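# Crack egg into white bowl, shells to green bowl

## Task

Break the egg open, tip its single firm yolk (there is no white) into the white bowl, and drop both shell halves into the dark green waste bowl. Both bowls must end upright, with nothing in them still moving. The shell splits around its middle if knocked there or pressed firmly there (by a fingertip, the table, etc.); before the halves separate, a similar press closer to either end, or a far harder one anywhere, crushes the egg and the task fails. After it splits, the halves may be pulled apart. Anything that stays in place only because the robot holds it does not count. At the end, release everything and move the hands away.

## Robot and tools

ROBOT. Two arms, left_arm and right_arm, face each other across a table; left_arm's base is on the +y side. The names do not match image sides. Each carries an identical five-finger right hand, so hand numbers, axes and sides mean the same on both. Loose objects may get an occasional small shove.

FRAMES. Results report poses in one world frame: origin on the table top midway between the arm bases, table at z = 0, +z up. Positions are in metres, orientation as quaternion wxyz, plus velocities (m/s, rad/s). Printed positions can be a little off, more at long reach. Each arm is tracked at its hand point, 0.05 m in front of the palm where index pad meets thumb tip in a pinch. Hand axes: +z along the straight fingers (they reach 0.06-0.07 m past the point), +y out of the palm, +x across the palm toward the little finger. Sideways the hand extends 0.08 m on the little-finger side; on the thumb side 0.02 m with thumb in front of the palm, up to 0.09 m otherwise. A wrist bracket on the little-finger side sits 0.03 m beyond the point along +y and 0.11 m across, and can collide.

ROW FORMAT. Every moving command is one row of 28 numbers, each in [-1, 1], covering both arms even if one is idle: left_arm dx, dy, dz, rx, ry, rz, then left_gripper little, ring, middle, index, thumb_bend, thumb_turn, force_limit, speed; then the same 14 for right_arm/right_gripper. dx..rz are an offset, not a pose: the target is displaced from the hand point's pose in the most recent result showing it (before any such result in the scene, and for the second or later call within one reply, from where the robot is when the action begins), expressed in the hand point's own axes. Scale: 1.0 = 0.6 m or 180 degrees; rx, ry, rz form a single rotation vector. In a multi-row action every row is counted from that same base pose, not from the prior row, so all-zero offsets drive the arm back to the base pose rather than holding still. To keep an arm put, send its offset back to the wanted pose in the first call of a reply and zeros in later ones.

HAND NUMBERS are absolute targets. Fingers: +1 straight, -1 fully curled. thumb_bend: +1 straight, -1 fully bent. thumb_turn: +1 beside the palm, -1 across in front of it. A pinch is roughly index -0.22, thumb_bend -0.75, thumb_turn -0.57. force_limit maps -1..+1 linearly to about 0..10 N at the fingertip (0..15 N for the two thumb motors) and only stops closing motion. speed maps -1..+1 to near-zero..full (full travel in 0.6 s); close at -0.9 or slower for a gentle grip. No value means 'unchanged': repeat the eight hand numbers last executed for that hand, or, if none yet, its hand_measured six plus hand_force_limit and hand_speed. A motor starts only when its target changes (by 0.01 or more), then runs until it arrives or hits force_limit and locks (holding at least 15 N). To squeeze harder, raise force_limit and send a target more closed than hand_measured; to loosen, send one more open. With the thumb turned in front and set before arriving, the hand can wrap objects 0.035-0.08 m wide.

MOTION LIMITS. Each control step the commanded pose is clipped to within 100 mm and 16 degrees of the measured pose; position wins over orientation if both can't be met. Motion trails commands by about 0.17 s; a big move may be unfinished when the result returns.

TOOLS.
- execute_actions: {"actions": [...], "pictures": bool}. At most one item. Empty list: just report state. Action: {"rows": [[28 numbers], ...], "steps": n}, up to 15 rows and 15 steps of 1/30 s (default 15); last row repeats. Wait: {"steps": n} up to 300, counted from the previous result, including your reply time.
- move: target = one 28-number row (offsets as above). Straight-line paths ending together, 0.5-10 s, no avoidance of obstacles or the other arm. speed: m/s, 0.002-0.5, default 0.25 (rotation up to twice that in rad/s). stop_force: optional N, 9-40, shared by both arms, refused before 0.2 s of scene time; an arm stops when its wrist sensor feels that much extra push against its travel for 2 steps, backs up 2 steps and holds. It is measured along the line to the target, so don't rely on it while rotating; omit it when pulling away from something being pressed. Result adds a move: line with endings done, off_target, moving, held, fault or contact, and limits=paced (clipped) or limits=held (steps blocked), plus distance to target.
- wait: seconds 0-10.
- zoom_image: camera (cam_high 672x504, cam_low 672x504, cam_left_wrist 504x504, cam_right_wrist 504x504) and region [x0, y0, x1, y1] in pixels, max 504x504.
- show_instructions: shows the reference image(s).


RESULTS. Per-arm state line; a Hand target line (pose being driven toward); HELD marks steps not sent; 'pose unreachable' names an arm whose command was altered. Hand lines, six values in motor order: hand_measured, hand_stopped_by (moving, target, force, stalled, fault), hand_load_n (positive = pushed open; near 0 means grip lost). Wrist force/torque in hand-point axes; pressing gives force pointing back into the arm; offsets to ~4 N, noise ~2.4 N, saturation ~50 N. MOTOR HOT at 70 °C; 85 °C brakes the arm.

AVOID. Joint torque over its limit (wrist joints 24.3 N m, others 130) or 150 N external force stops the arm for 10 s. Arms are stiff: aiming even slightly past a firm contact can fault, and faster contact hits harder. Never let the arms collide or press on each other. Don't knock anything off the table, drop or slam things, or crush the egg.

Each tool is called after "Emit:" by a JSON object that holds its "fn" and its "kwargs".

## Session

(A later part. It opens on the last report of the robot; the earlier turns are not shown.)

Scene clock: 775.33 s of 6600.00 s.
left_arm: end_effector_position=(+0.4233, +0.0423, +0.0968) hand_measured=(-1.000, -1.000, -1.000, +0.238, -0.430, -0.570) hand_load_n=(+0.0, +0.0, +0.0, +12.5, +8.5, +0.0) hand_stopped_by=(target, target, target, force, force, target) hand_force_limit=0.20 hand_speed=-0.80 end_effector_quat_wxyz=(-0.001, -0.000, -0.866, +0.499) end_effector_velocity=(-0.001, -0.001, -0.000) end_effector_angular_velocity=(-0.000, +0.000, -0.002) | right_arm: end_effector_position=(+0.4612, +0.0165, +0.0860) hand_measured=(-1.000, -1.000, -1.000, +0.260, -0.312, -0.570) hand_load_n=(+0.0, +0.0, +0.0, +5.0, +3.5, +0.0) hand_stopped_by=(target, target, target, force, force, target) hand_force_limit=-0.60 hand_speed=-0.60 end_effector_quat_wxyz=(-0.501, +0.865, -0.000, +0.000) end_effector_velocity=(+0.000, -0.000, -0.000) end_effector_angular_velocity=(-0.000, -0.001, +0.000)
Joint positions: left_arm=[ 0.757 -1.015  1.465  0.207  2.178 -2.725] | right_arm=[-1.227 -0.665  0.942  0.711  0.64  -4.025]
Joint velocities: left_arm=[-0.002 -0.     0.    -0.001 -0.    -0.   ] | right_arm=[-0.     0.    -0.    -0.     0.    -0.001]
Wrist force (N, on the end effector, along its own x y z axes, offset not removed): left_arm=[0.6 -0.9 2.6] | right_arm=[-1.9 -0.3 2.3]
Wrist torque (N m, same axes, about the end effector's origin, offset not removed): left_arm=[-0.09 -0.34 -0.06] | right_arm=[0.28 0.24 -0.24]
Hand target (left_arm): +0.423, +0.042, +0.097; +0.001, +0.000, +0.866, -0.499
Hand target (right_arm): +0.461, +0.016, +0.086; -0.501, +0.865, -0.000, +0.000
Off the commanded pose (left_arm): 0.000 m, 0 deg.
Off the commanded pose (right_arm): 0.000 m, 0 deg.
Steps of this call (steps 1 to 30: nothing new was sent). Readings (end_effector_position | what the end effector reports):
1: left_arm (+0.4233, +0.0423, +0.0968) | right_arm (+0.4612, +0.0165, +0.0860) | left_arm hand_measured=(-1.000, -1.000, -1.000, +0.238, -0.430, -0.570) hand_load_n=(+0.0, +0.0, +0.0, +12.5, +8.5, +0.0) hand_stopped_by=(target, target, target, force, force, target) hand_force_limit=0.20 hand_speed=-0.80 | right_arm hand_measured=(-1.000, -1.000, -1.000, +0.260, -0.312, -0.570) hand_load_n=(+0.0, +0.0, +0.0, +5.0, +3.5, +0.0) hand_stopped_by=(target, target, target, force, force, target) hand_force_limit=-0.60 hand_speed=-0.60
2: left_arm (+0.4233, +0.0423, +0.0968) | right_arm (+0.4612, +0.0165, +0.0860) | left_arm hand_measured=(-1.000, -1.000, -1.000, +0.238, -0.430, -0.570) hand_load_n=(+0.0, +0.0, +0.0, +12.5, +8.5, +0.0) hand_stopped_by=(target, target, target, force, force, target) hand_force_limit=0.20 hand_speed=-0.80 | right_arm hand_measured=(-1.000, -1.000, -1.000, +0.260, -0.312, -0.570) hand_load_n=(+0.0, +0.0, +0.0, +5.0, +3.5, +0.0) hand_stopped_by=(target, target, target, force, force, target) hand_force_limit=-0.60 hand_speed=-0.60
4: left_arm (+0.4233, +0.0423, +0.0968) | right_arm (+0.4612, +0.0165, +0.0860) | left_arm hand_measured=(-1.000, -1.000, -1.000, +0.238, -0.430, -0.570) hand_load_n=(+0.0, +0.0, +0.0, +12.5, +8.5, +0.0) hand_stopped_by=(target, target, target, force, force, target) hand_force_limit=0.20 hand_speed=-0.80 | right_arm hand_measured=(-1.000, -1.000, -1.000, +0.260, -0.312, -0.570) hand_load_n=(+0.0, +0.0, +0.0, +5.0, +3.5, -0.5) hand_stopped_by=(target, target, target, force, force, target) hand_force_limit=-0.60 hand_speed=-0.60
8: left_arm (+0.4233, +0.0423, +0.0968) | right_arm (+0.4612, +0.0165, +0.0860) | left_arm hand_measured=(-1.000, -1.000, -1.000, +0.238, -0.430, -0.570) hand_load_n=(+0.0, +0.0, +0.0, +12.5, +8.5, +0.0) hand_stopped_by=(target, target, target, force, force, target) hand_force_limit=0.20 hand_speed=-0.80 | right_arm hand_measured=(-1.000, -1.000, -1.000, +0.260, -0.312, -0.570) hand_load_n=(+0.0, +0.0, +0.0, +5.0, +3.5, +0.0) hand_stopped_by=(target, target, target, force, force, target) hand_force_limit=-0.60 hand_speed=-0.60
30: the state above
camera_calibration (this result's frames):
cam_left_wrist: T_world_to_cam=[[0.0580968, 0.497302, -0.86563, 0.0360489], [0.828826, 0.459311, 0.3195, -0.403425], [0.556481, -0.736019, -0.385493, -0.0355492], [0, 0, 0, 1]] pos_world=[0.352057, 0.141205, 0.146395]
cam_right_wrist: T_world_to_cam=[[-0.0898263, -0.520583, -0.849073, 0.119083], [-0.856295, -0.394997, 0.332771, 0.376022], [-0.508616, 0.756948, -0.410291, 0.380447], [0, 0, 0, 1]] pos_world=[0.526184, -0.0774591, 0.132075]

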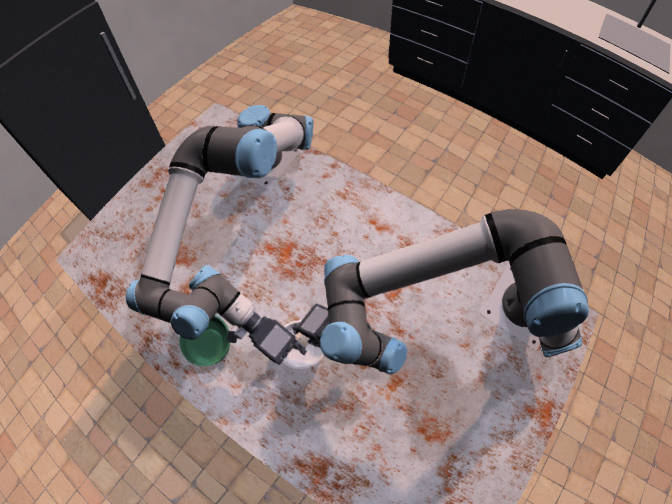

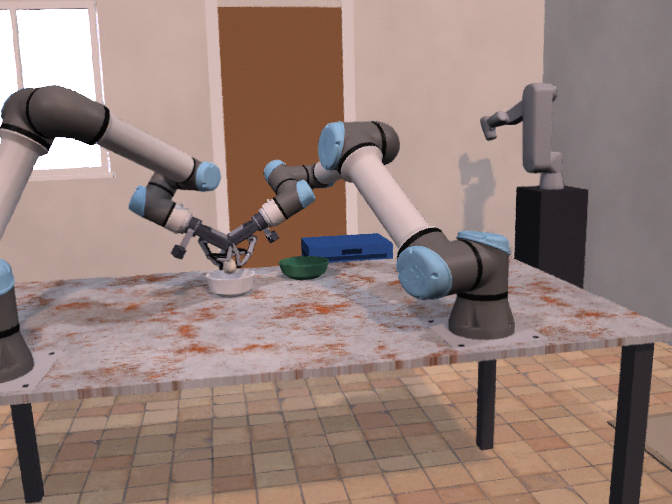

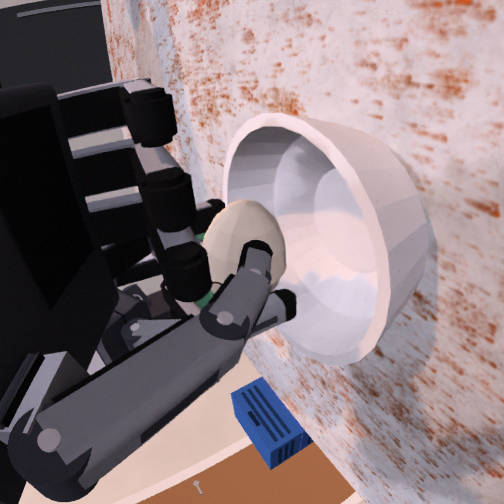

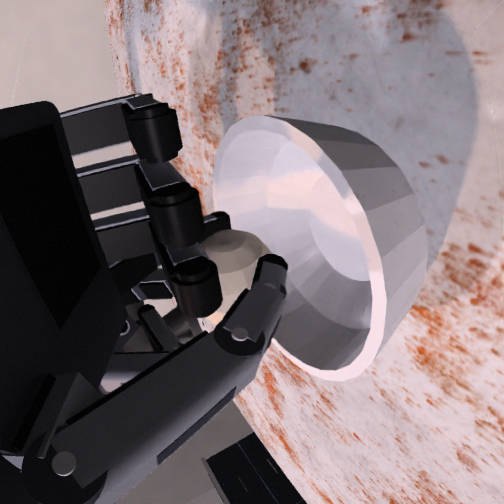

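Emit:
{"fn": "execute_actions", "kwargs": {"actions": [{"rows": [[0,0,0,0,0,0,-1,-1,-1,-0.1,-0.75,-0.57,0.2,-0.8, 0,0,0,0,0,0,-1,-1,-1,-0.1,-0.75,-0.57,0.3,-0.85]], "steps": 15}], "pictures": false}}

Emit:
{"fn": "wait", "kwargs": {"seconds": 0.7}}

Emit:
{"fn": "zoom_image", "kwargs": {"camera": "cam_low", "region": [200,230,260,280]}}

Emit:
{"fn": "zoom_image", "kwargs": {"camera": "cam_right_wrist", "region": [150,190,330,370]}}

Scene clock: 780.27 s of 6600.00 s.
left_arm: end_effector_position=(+0.4233, +0.0423, +0.0968) hand_measured=(-1.000, -1.000, -1.000, +0.238, -0.430, -0.570) hand_load_n=(+0.0, +0.0, +0.0, +12.5, +8.5, +0.0) hand_stopped_by=(target, target, target, force, force, target) hand_force_limit=0.20 hand_speed=-0.80 end_effector_quat_wxyz=(-0.001, -0.000, -0.866, +0.499) end_effector_velocity=(+0.000, +0.000, -0.000) end_effector_angular_velocity=(+0.000, +0.000, +0.000) | right_arm: end_effector_position=(+0.4612, +0.0165, +0.0860) hand_measured=(-1.000, -1.000, -1.000, +0.246, -0.366, -0.570) hand_load_n=(+0.0, +0.0, +0.0, +11.0, +10.0, -0.5) hand_stopped_by=(target, target, target, force, force, target) hand_force_limit=0.30 hand_speed=-0.85 end_effector_quat_wxyz=(-0.501, +0.865, -0.000, +0.000) end_effector_velocity=(+0.000, +0.000, +0.000) end_effector_angular_velocity=(+0.000, -0.001, -0.000)
Joint positions: left_arm=[ 0.757 -1.015  1.465  0.207  2.178 -2.725] | right_arm=[-1.227 -0.665  0.942  0.711  0.639 -4.025]
Joint velocities: left_arm=[ 0.  0.  0. -0. -0. -0.] | right_arm=[-0.     0.    -0.001  0.     0.    -0.   ]
Wrist force (N, on the end effector, along its own x y z axes, offset not removed): left_arm=[-1.0 0.3 2.7] | right_arm=[-2.8 -0.7 1.7]
Wrist torque (N m, same axes, about the end effector's origin, offset not removed): left_arm=[0.20 -0.15 -0.01] | right_arm=[0.28 0.16 -0.21]
Hand target (left_arm): +0.423, +0.042, +0.097; +0.001, +0.000, +0.866, -0.499
Hand target (right_arm): +0.461, +0.016, +0.086; -0.501, +0.865, -0.000, +0.000
Off the commanded pose (left_arm): 0.000 m, 0 deg.
Off the commanded pose (right_arm): 0.000 m, 0 deg.
Steps of this call (steps 1 to 90: nothing new was sent; then 1.43 s passed at rest; steps 91 to 105: all 15 steps of this action). Readings (end_effector_position | what the end effector reports):
91: left_arm (+0.4233, +0.0423, +0.0968) | right_arm (+0.4612, +0.0165, +0.0860) | left_arm hand_measured=(-1.000, -1.000, -1.000, +0.238, -0.430, -0.570) hand_load_n=(+0.0, +0.0, +0.0, +12.5, +8.5, +0.0) hand_stopped_by=(target, target, target, force, force, target) hand_force_limit=0.20 hand_speed=-0.80 | right_arm hand_measured=(-1.000, -1.000, -1.000, +0.260, -0.312, -0.570) hand_load_n=(+0.0, +0.0, +0.0, +5.0, +3.5, +0.0) hand_stopped_by=(target, target, target, moving, moving, target) hand_force_limit=0.30 hand_speed=-0.85
92: left_arm (+0.4233, +0.0423, +0.0968) | right_arm (+0.4612, +0.0165, +0.0860) | left_arm hand_measured=(-1.000, -1.000, -1.000, +0.238, -0.430, -0.570) hand_load_n=(+0.0, +0.0, +0.0, +12.5, +8.5, +0.0) hand_stopped_by=(target, target, target, force, force, target) hand_force_limit=0.20 hand_speed=-0.80 | right_arm hand_measured=(-1.000, -1.000, -1.000, +0.260, -0.312, -0.570) hand_load_n=(+0.0, +0.0, +0.0, +5.0, +3.5, +0.0) hand_stopped_by=(target, target, target, moving, moving, target) hand_force_limit=0.30 hand_speed=-0.85
94: left_arm (+0.4233, +0.0423, +0.0968) | right_arm (+0.4612, +0.0165, +0.0860) | left_arm hand_measured=(-1.000, -1.000, -1.000, +0.238, -0.430, -0.570) hand_load_n=(+0.0, +0.0, +0.0, +12.5, +8.5, +0.0) hand_stopped_by=(target, target, target, force, force, target) hand_force_limit=0.20 hand_speed=-0.80 | right_arm hand_measured=(-1.000, -1.000, -1.000, +0.252, -0.314, -0.570) hand_load_n=(+0.0, +0.0, +0.0, +6.0, +4.5, +0.0) hand_stopped_by=(target, target, target, moving, moving, target) hand_force_limit=0.30 hand_speed=-0.85
98: left_arm (+0.4233, +0.0423, +0.0968) | right_arm (+0.4612, +0.0165, +0.0860) | left_arm hand_measured=(-1.000, -1.000, -1.000, +0.238, -0.430, -0.570) hand_load_n=(+0.0, +0.0, +0.0, +12.5, +8.5, +0.0) hand_stopped_by=(target, target, target, force, force, target) hand_force_limit=0.20 hand_speed=-0.80 | right_arm hand_measured=(-1.000, -1.000, -1.000, +0.246, -0.332, -0.570) hand_load_n=(+0.0, +0.0, +0.0, +8.5, +7.0, -0.5) hand_stopped_by=(target, target, target, force, moving, target) hand_force_limit=0.30 hand_speed=-0.85
105: the state above

Scene clock: 780.97 s of 6600.00 s.
left_arm: end_effector_position=(+0.4233, +0.0423, +0.0968) hand_measured=(-1.000, -1.000, -1.000, +0.238, -0.430, -0.570) hand_load_n=(+0.0, +0.0, +0.0, +12.5, +8.5, +0.0) hand_stopped_by=(target, target, target, force, force, target) hand_force_limit=0.20 hand_speed=-0.80 end_effector_quat_wxyz=(-0.001, -0.000, -0.866, +0.499) end_effector_velocity=(-0.001, -0.001, -0.000) end_effector_angular_velocity=(-0.001, -0.001, -0.002) | right_arm: end_effector_position=(+0.4612, +0.0165, +0.0860) hand_measured=(-1.000, -1.000, -1.000, +0.246, -0.360, -0.570) hand_load_n=(+0.0, +0.0, +0.0, +10.5, +9.5, -0.5) hand_stopped_by=(target, target, target, force, force, target) hand_force_limit=0.30 hand_speed=-0.85 end_effector_quat_wxyz=(-0.501, +0.865, -0.000, +0.000) end_effector_velocity=(+0.000, +0.000, -0.001) end_effector_angular_velocity=(-0.000, +0.001, -0.000)
Joint positions: left_arm=[ 0.757 -1.015  1.465  0.207  2.178 -2.725] | right_arm=[-1.227 -0.665  0.942  0.711  0.639 -4.025]
Joint velocities: left_arm=[-0.002 -0.     0.001 -0.002 -0.     0.   ] | right_arm=[ 0.     0.001 -0.001 -0.     0.     0.001]
Wrist force (N, on the end effector, along its own x y z axes, offset not removed): left_arm=[0.4 0.6 2.5] | right_arm=[-3.5 0.1 2.7]
Wrist torque (N m, same axes, about the end effector's origin, offset not removed): left_arm=[0.18 -0.42 -0.07] | right_arm=[0.28 0.29 -0.20]
Hand target (left_arm): +0.423, +0.042, +0.097; +0.001, +0.000, +0.866, -0.499
Hand target (right_arm): +0.461, +0.016, +0.086; -0.501, +0.865, -0.000, +0.000
Off the commanded pose (left_arm): 0.000 m, 0 deg.
Off the commanded pose (right_arm): 0.000 m, 0 deg.
Steps of this call (steps 1 to 21: nothing new was sent). Readings (end_effector_position | what the end effector reports):
1: left_arm (+0.4233, +0.0423, +0.0968) | right_arm (+0.4612, +0.0165, +0.0860) | left_arm hand_measured=(-1.000, -1.000, -1.000, +0.238, -0.430, -0.570) hand_load_n=(+0.0, +0.0, +0.0, +12.5, +8.5, +0.0) hand_stopped_by=(target, target, target, force, force, target) hand_force_limit=0.20 hand_speed=-0.80 | right_arm hand_measured=(-1.000, -1.000, -1.000, +0.246, -0.362, -0.570) hand_load_n=(+0.0, +0.0, +0.0, +10.5, +9.5, -0.5) hand_stopped_by=(target, target, target, force, force, target) hand_force_limit=0.30 hand_speed=-0.85
2: left_arm (+0.4233, +0.0423, +0.0968) | right_arm (+0.4612, +0.0165, +0.0860) | left_arm hand_measured=(-1.000, -1.000, -1.000, +0.238, -0.430, -0.570) hand_load_n=(+0.0, +0.0, +0.0, +12.5, +8.5, +0.0) hand_stopped_by=(target, target, target, force, force, target) hand_force_limit=0.20 hand_speed=-0.80 | right_arm hand_measured=(-1.000, -1.000, -1.000, +0.246, -0.360, -0.570) hand_load_n=(+0.0, +0.0, +0.0, +10.5, +9.5, -0.5) hand_stopped_by=(target, target, target, force, force, target) hand_force_limit=0.30 hand_speed=-0.85
4: left_arm (+0.4233, +0.0423, +0.0968) | right_arm (+0.4612, +0.0165, +0.0860) | left_arm hand_measured=(-1.000, -1.000, -1.000, +0.238, -0.430, -0.570) hand_load_n=(+0.0, +0.0, +0.0, +12.5, +8.5, +0.0) hand_stopped_by=(target, target, target, force, force, target) hand_force_limit=0.20 hand_speed=-0.80 | right_arm hand_measured=(-1.000, -1.000, -1.000, +0.246, -0.360, -0.570) hand_load_n=(+0.0, +0.0, +0.0, +10.5, +9.5, -0.5) hand_stopped_by=(target, target, target, force, force, target) hand_force_limit=0.30 hand_speed=-0.85
8: left_arm (+0.4233, +0.0423, +0.0968) | right_arm (+0.4612, +0.0165, +0.0860) | left_arm hand_measured=(-1.000, -1.000, -1.000, +0.238, -0.430, -0.570) hand_load_n=(+0.0, +0.0, +0.0, +12.5, +8.5, +0.0) hand_stopped_by=(target, target, target, force, force, target) hand_force_limit=0.20 hand_speed=-0.80 | right_arm hand_measured=(-1.000, -1.000, -1.000, +0.246, -0.360, -0.570) hand_load_n=(+0.0, +0.0, +0.0, +10.5, +9.5, -0.5) hand_stopped_by=(target, target, target, force, force, target) hand_force_limit=0.30 hand_speed=-0.85
21: the state above
camera_calibration (this result's frames):
cam_left_wrist: T_world_to_cam=[[0.0580917, 0.497308, -0.865627, 0.0360492], [0.828828, 0.459309, 0.319498, -0.403425], [0.556479, -0.736016, -0.385501, -0.0355457], [0, 0, 0, 1]] pos_world=[0.352056, 0.141207, 0.146396]
cam_right_wrist: T_world_to_cam=[[-0.0898276, -0.520548, -0.849094, 0.119094], [-0.856278, -0.395036, 0.332769, 0.376007], [-0.508645, 0.756952, -0.410248, 0.380453], [0, 0, 0, 1]] pos_world=[0.52618, -0.0774543, 0.132079]

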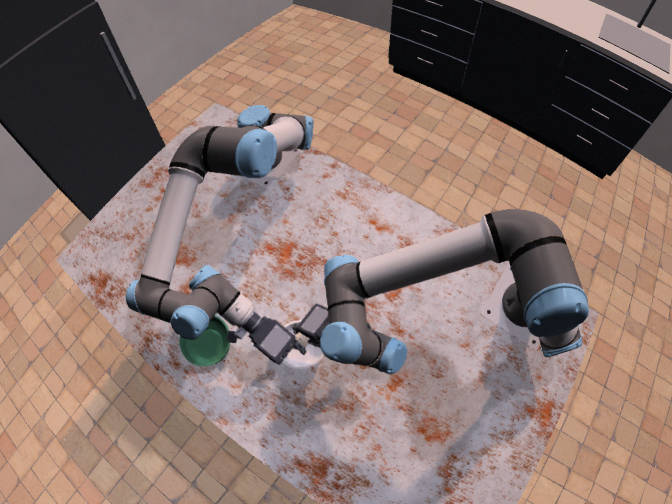

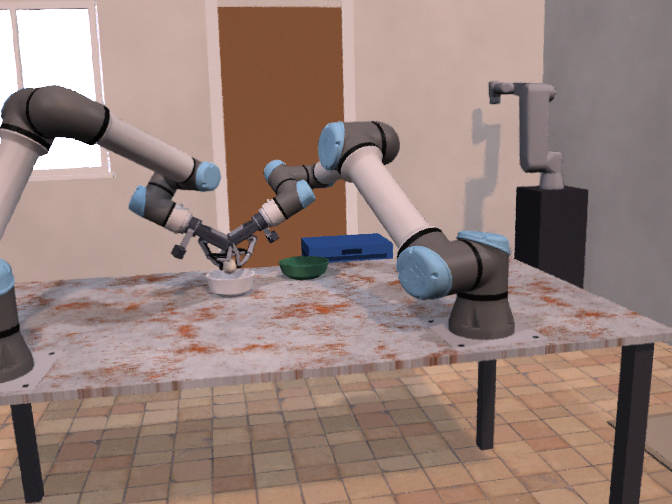

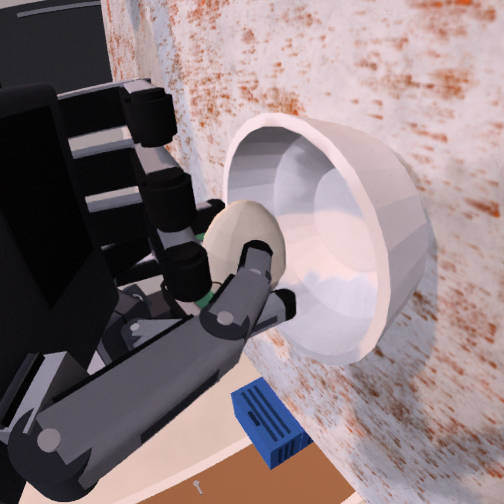

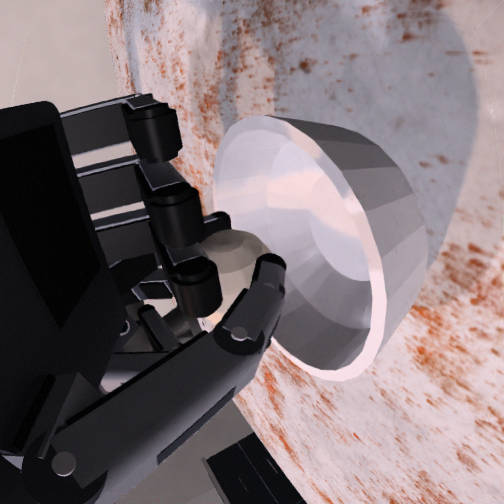

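Region (200, 230, 260, 280) of cam_low's 672x504 image, scaled by 8.400, with more detail than that image has.

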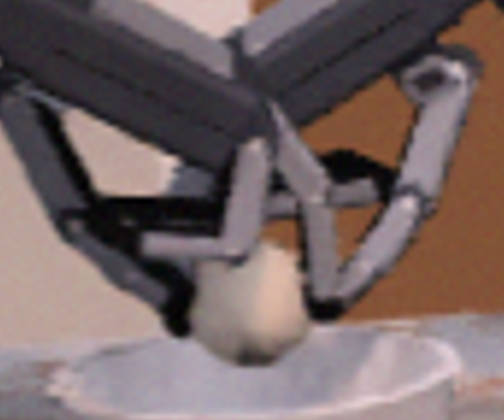

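Region (150, 190, 330, 370) of cam_right_wrist's 504x504 image, scaled by 2.800, with more detail than that image has.

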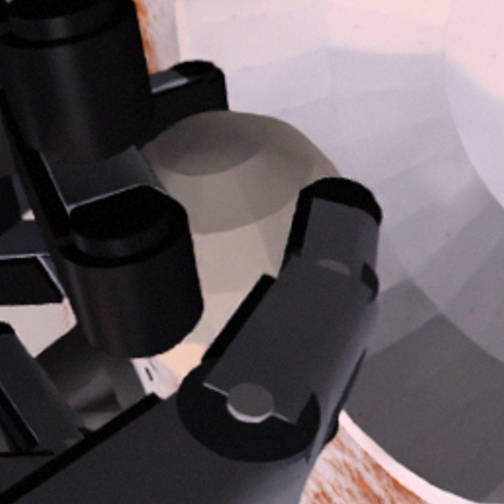

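Emit:
{"fn": "zoom_image", "kwargs": {"camera": "cam_high", "region": [275,320,335,370]}}

Emit:
{"fn": "zoom_image", "kwargs": {"camera": "cam_left_wrist", "region": [150,200,330,380]}}

Region (275, 320, 335, 370) of cam_high's 672x504 image, scaled by 8.400, with more detail than that image has.

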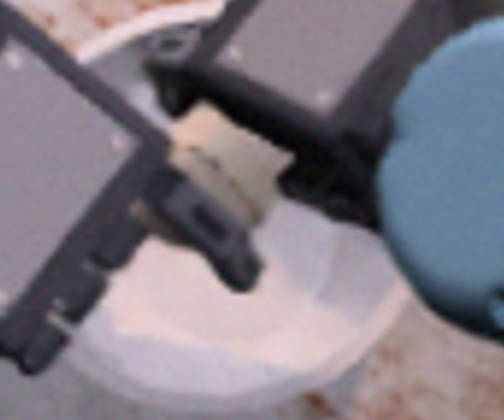

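Region (150, 200, 330, 380) of cam_left_wrist's 504x504 image, scaled by 2.800, with more detail than that image has.

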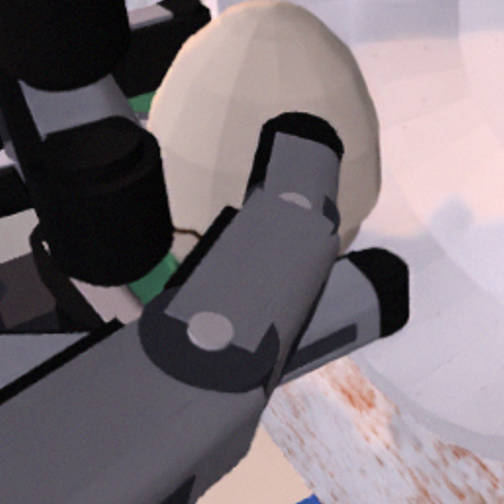

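Emit:
{"fn": "move", "kwargs": {"target": [0.01,0,0,0,0,0,-1,-1,-1,-0.1,-0.75,-0.57,0.2,-0.8, 0.01,0,0,0,0,0,-1,-1,-1,-0.1,-0.75,-0.57,0.3,-0.85], "speed": 0.008}}

Emit:
{"fn": "zoom_image", "kwargs": {"camera": "cam_high", "region": [275,320,335,370]}}

Scene clock: 815.73 s of 6600.00 s.
left_arm: end_effector_position=(+0.4174, +0.0423, +0.0967) hand_measured=(-1.000, -1.000, -1.000, +0.238, -0.430, -0.570) hand_load_n=(+0.0, +0.0, +0.0, +12.0, +9.0, -1.0) hand_stopped_by=(target, target, target, force, force, target) hand_force_limit=0.20 hand_speed=-0.80 end_effector_quat_wxyz=(-0.001, -0.000, -0.866, +0.499) end_effector_velocity=(-0.002, -0.000, -0.000) end_effector_angular_velocity=(-0.000, +0.000, -0.000) | right_arm: end_effector_position=(+0.4671, +0.0165, +0.0860) hand_measured=(-1.000, -1.000, -1.000, +0.246, -0.360, -0.570) hand_load_n=(+0.0, +0.0, +0.0, +9.5, +10.0, -1.5) hand_stopped_by=(target, target, target, force, force, target) hand_force_limit=0.30 hand_speed=-0.85 end_effector_quat_wxyz=(-0.501, +0.865, -0.000, +0.000) end_effector_velocity=(+0.001, -0.000, -0.001) end_effector_angular_velocity=(-0.001, -0.000, +0.001)
Joint positions: left_arm=[ 0.748 -1.027  1.483  0.197  2.171 -2.731] | right_arm=[-1.23  -0.65   0.914  0.727  0.638 -4.03 ]
Joint velocities: left_arm=[-0.002 -0.002  0.005 -0.003 -0.001 -0.002] | right_arm=[-0.001  0.004 -0.005  0.005 -0.    -0.004]
Wrist force (N, on the end effector, along its own x y z axes, offset not removed): left_arm=[-1.0 -2.3 -0.2] | right_arm=[-1.7 1.2 1.6]
Wrist torque (N m, same axes, about the end effector's origin, offset not removed): left_arm=[-0.32 -0.19 -0.26] | right_arm=[0.12 0.16 -0.18]
Hand target (left_arm): +0.417, +0.042, +0.097; +0.001, +0.000, +0.866, -0.499
Hand target (right_arm): +0.467, +0.016, +0.086; -0.501, +0.865, -0.000, +0.000
Off the commanded pose (left_arm): 0.000 m, 0 deg.
Off the commanded pose (right_arm): 0.000 m, 0 deg.
After step 90, 30.80 s passed at rest.
move: done
camera_calibration (this result's frames):
cam_left_wrist: T_world_to_cam=[[0.05809, 0.497313, -0.865624, 0.0363865], [0.828838, 0.459295, 0.319493, -0.39852], [0.556464, -0.736022, -0.385512, -0.0322612], [0, 0, 0, 1]] pos_world=[0.346147, 0.141198, 0.146384]
cam_right_wrist: T_world_to_cam=[[-0.0898251, -0.520531, -0.849105, 0.11964], [-0.856294, -0.39502, 0.332747, 0.381079], [-0.508618, 0.756972, -0.410245, 0.383452], [0, 0, 0, 1]] pos_world=[0.532093, -0.0774519, 0.132093]

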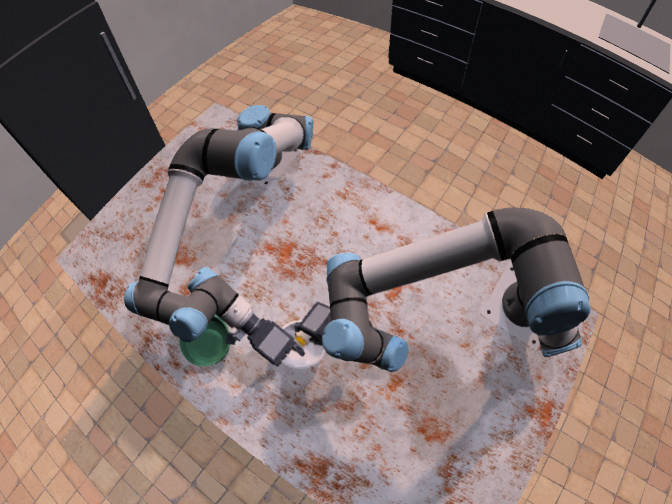

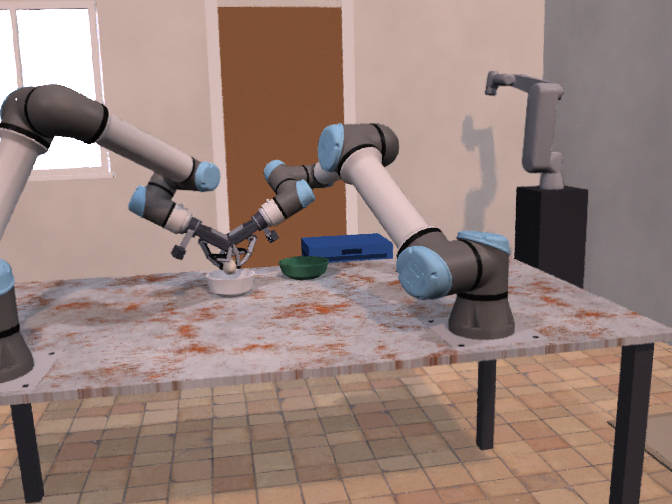

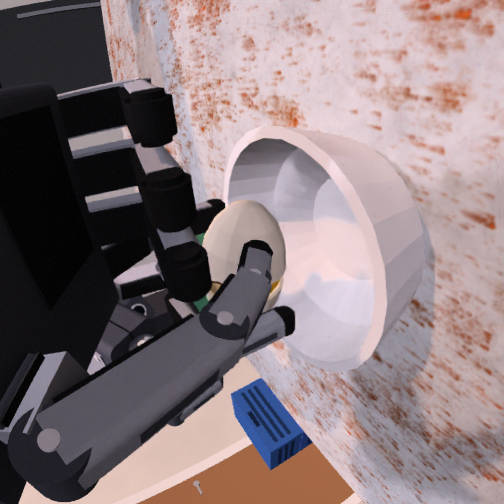

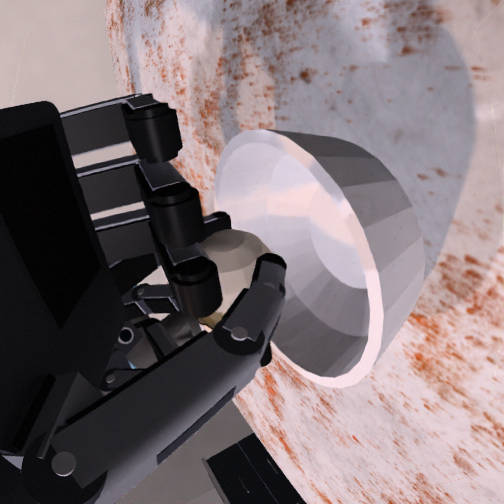

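Region (275, 320, 335, 370) of cam_high's 672x504 image, scaled by 8.400, with more detail than that image has.

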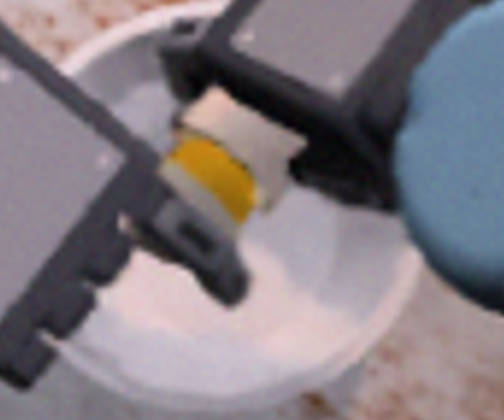

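Emit:
{"fn": "execute_actions", "kwargs": {"actions": []}}

Scene clock: 826.60 s of 6600.00 s.
left_arm: end_effector_position=(+0.4173, +0.0423, +0.0967) hand_measured=(-1.000, -1.000, -1.000, +0.238, -0.430, -0.570) hand_load_n=(+0.0, +0.0, +0.0, +12.0, +9.0, -1.0) hand_stopped_by=(target, target, target, force, force, target) hand_force_limit=0.20 hand_speed=-0.80 end_effector_quat_wxyz=(-0.001, -0.000, -0.866, +0.499) end_effector_velocity=(+0.001, -0.000, +0.000) end_effector_angular_velocity=(-0.001, -0.002, +0.000) | right_arm: end_effector_position=(+0.4672, +0.0165, +0.0860) hand_measured=(-1.000, -1.000, -1.000, +0.246, -0.360, -0.570) hand_load_n=(+0.0, +0.0, +0.0, +9.5, +10.0, -1.5) hand_stopped_by=(target, target, target, force, force, target) hand_force_limit=0.30 hand_speed=-0.85 end_effector_quat_wxyz=(-0.501, +0.865, -0.000, +0.000) end_effector_velocity=(+0.001, +0.000, +0.001) end_effector_angular_velocity=(+0.001, -0.002, -0.000)
Joint positions: left_arm=[ 0.748 -1.027  1.484  0.196  2.171 -2.732] | right_arm=[-1.23  -0.65   0.914  0.728  0.638 -4.03 ]
Joint velocities: left_arm=[ 0.001  0.     0.    -0.002  0.     0.001] | right_arm=[-0.     0.    -0.002 -0.001 -0.     0.001]
Wrist force (N, on the end effector, along its own x y z axes, offset not removed): left_arm=[1.4 -1.8 0.6] | right_arm=[-1.3 0.1 0.7]
Wrist torque (N m, same axes, about the end effector's origin, offset not removed): left_arm=[-0.32 -0.36 -0.19] | right_arm=[0.07 0.13 -0.19]
Hand target (left_arm): +0.417, +0.042, +0.097; +0.001, +0.000, +0.866, -0.499
Hand target (right_arm): +0.467, +0.016, +0.086; -0.501, +0.865, -0.000, +0.000
Off the commanded pose (left_arm): 0.000 m, 0 deg.
Off the commanded pose (right_arm): 0.000 m, 0 deg.
Steps of this call (steps 1 to 90: nothing new was sent; then 7.87 s passed at rest). Readings (end_effector_position | what the end effector reports):
1: left_arm (+0.4174, +0.0423, +0.0967) | right_arm (+0.4672, +0.0165, +0.0860) | left_arm hand_measured=(-1.000, -1.000, -1.000, +0.238, -0.430, -0.570) hand_load_n=(+0.0, +0.0, +0.0, +12.0, +9.0, -1.0) hand_stopped_by=(target, target, target, force, force, target) hand_force_limit=0.20 hand_speed=-0.80 | right_arm hand_measured=(-1.000, -1.000, -1.000, +0.246, -0.360, -0.570) hand_load_n=(+0.0, +0.0, +0.0, +9.5, +10.0, -1.5) hand_stopped_by=(target, target, target, force, force, target) hand_force_limit=0.30 hand_speed=-0.85
2: left_arm (+0.4173, +0.0423, +0.0967) | right_arm (+0.4672, +0.0165, +0.0860) | left_arm hand_measured=(-1.000, -1.000, -1.000, +0.238, -0.430, -0.570) hand_load_n=(+0.0, +0.0, +0.0, +12.0, +9.0, -1.0) hand_stopped_by=(target, target, target, force, force, target) hand_force_limit=0.20 hand_speed=-0.80 | right_arm hand_measured=(-1.000, -1.000, -1.000, +0.246, -0.360, -0.570) hand_load_n=(+0.0, +0.0, +0.0, +9.5, +10.0, -1.5) hand_stopped_by=(target, target, target, force, force, target) hand_force_limit=0.30 hand_speed=-0.85
4: left_arm (+0.4173, +0.0423, +0.0967) | right_arm (+0.4672, +0.0165, +0.0860) | left_arm hand_measured=(-1.000, -1.000, -1.000, +0.238, -0.430, -0.570) hand_load_n=(+0.0, +0.0, +0.0, +12.0, +9.0, -1.0) hand_stopped_by=(target, target, target, force, force, target) hand_force_limit=0.20 hand_speed=-0.80 | right_arm hand_measured=(-1.000, -1.000, -1.000, +0.246, -0.360, -0.570) hand_load_n=(+0.0, +0.0, +0.0, +9.5, +10.0, -1.5) hand_stopped_by=(target, target, target, force, force, target) hand_force_limit=0.30 hand_speed=-0.85
8: left_arm (+0.4173, +0.0423, +0.0967) | right_arm (+0.4672, +0.0165, +0.0860) | left_arm hand_measured=(-1.000, -1.000, -1.000, +0.238, -0.430, -0.570) hand_load_n=(+0.0, +0.0, +0.0, +12.0, +9.0, -1.0) hand_stopped_by=(target, target, target, force, force, target) hand_force_limit=0.20 hand_speed=-0.80 | right_arm hand_measured=(-1.000, -1.000, -1.000, +0.246, -0.360, -0.570) hand_load_n=(+0.0, +0.0, +0.0, +9.5, +10.0, -1.5) hand_stopped_by=(target, target, target, force, force, target) hand_force_limit=0.30 hand_speed=-0.85
90: the state above
camera_calibration (this result's frames):
cam_left_wrist: T_world_to_cam=[[0.0580885, 0.497311, -0.865626, 0.0363908], [0.828832, 0.459304, 0.319495, -0.398444], [0.556474, -0.736017, -0.385507, -0.0322155], [0, 0, 0, 1]] pos_world=[0.346057, 0.141198, 0.146382]
cam_right_wrist: T_world_to_cam=[[-0.0898276, -0.520545, -0.849096, 0.11965], [-0.85628, -0.395034, 0.332766, 0.381149], [-0.508642, 0.756955, -0.410247, 0.383507], [0, 0, 0, 1]] pos_world=[0.532186, -0.0774478, 0.132093]

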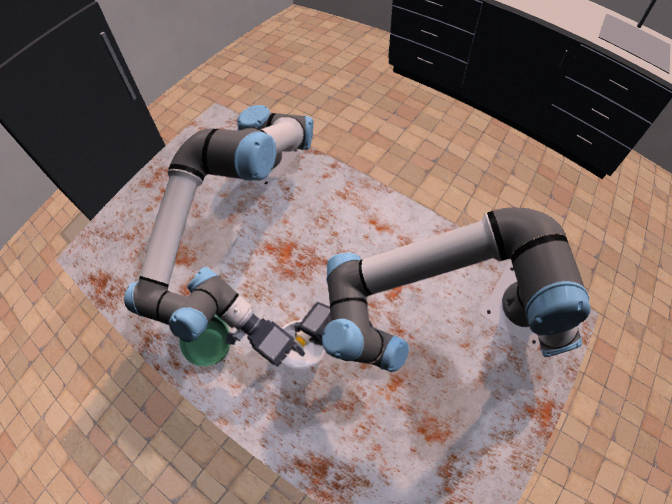

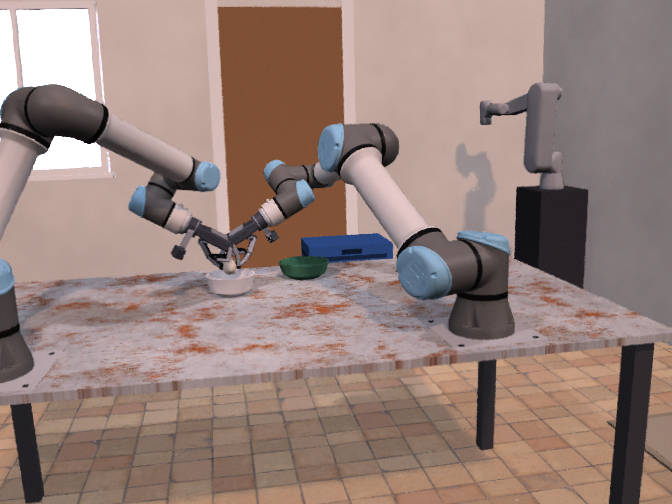

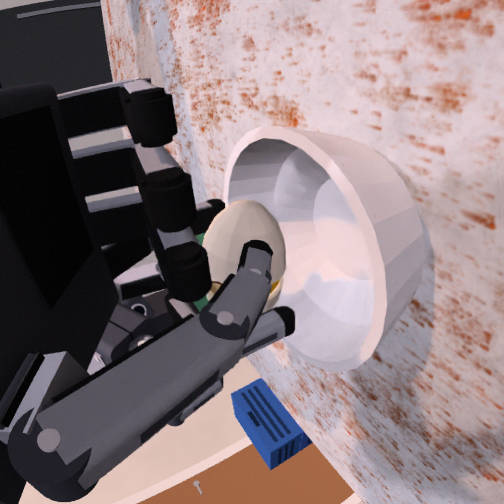

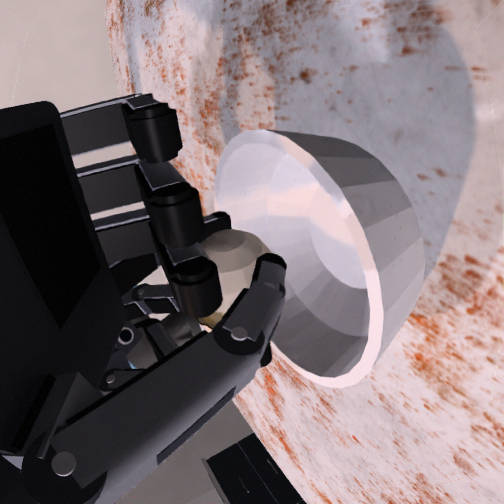

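Emit:
{"fn": "move", "kwargs": {"target": [0.03,0,0,0,0,0,-1,-1,-1,-0.1,-0.75,-0.57,0.2,-0.8,0.03,0,0,0,0,0,-1,-1,-1,-0.1,-0.75,-0.57,0.3,-0.85], "speed": 0.012}}

Scene clock: 830.87 s of 6600.00 s.
left_arm: end_effector_position=(+0.3994, +0.0423, +0.0967) hand_measured=(-1.000, -1.000, -1.000, +0.238, -0.430, -0.570) hand_load_n=(+0.0, +0.0, +0.0, +12.0, +8.5, -1.0) hand_stopped_by=(target, target, target, force, force, target) hand_force_limit=0.20 hand_speed=-0.80 end_effector_quat_wxyz=(-0.001, -0.000, -0.866, +0.499) end_effector_velocity=(-0.001, +0.001, -0.000) end_effector_angular_velocity=(+0.001, +0.001, +0.002) | right_arm: end_effector_position=(+0.4851, +0.0165, +0.0861) hand_measured=(-1.000, -1.000, -1.000, +0.246, -0.360, -0.570) hand_load_n=(+0.0, +0.0, +0.0, +9.5, +9.5, -1.5) hand_stopped_by=(target, target, target, force, force, target) hand_force_limit=0.30 hand_speed=-0.85 end_effector_quat_wxyz=(-0.501, +0.865, -0.000, +0.000) end_effector_velocity=(+0.001, +0.000, -0.000) end_effector_angular_velocity=(-0.001, +0.002, +0.000)
Joint positions: left_arm=[ 0.721 -1.061  1.537  0.166  2.15  -2.751] | right_arm=[-1.241 -0.602  0.825  0.78   0.632 -4.044]
Joint velocities: left_arm=[-0.001 -0.003  0.006 -0.002 -0.002 -0.002] | right_arm=[-0.001  0.006 -0.011  0.008 -0.001 -0.001]
Wrist force (N, on the end effector, along its own x y z axes, offset not removed): left_arm=[0.8 -0.8 2.1] | right_arm=[-2.5 1.0 0.0]
Wrist torque (N m, same axes, about the end effector's origin, offset not removed): left_arm=[-0.27 -0.48 -0.10] | right_arm=[0.27 0.30 -0.29]
Hand target (left_arm): +0.399, +0.042, +0.097; +0.001, +0.000, +0.866, -0.499
Hand target (right_arm): +0.485, +0.017, +0.086; -0.501, +0.865, -0.000, +0.000
Off the commanded pose (left_arm): 0.000 m, 0 deg.
Off the commanded pose (right_arm): 0.000 m, 0 deg.
move: done
camera_calibration (this result's frames):
cam_left_wrist: T_world_to_cam=[[0.0580819, 0.497321, -0.86562, 0.0374088], [0.828851, 0.459278, 0.319482, -0.383614], [0.556446, -0.736027, -0.385529, -0.0222936], [0, 0, 0, 1]] pos_world=[0.328191, 0.141173, 0.146345]
cam_right_wrist: T_world_to_cam=[[-0.0898227, -0.520513, -0.849116, 0.121303], [-0.856309, -0.395005, 0.332724, 0.396472], [-0.508593, 0.756992, -0.41024, 0.392585], [0, 0, 0, 1]] pos_world=[0.550064, -0.0774351, 0.132138]

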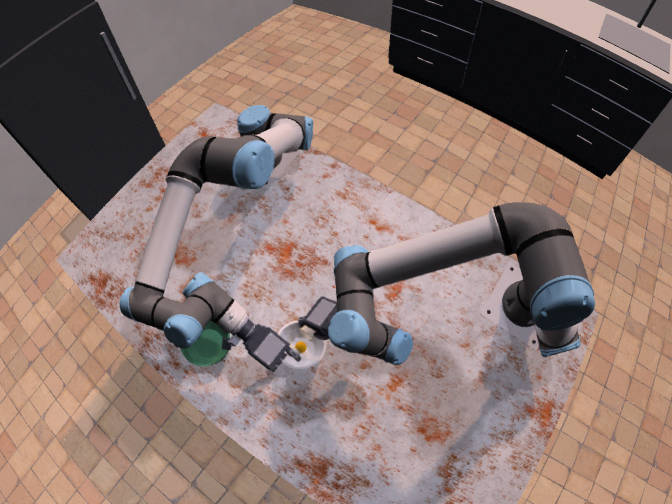

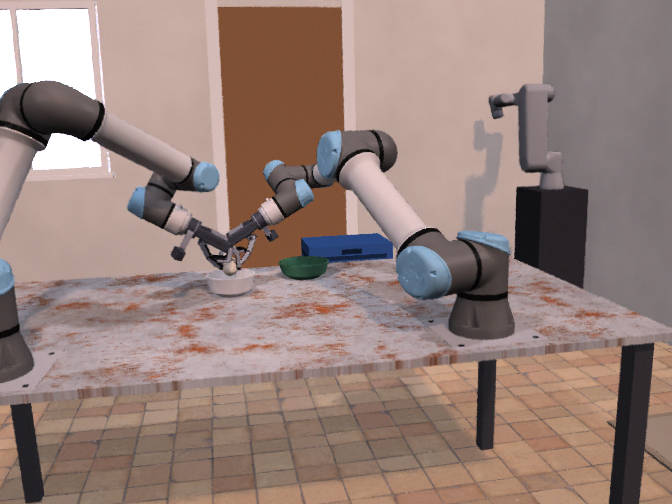

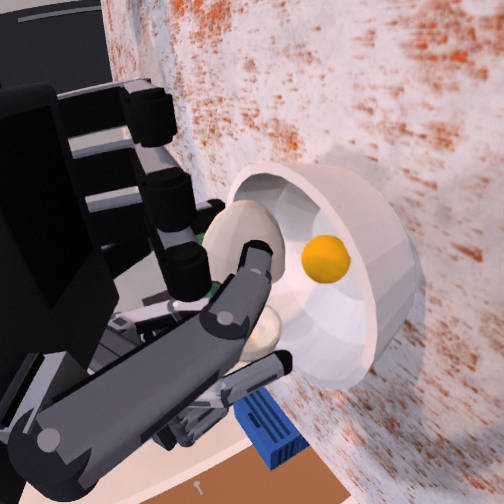

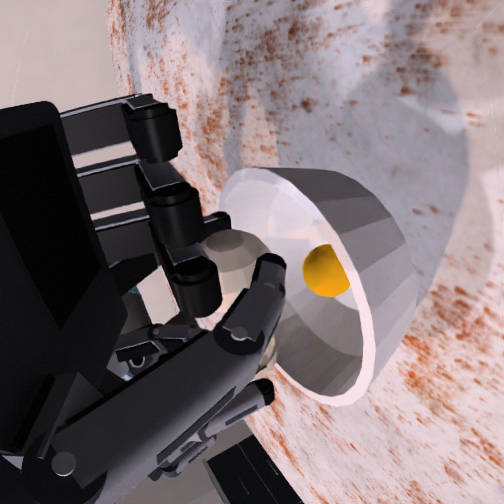

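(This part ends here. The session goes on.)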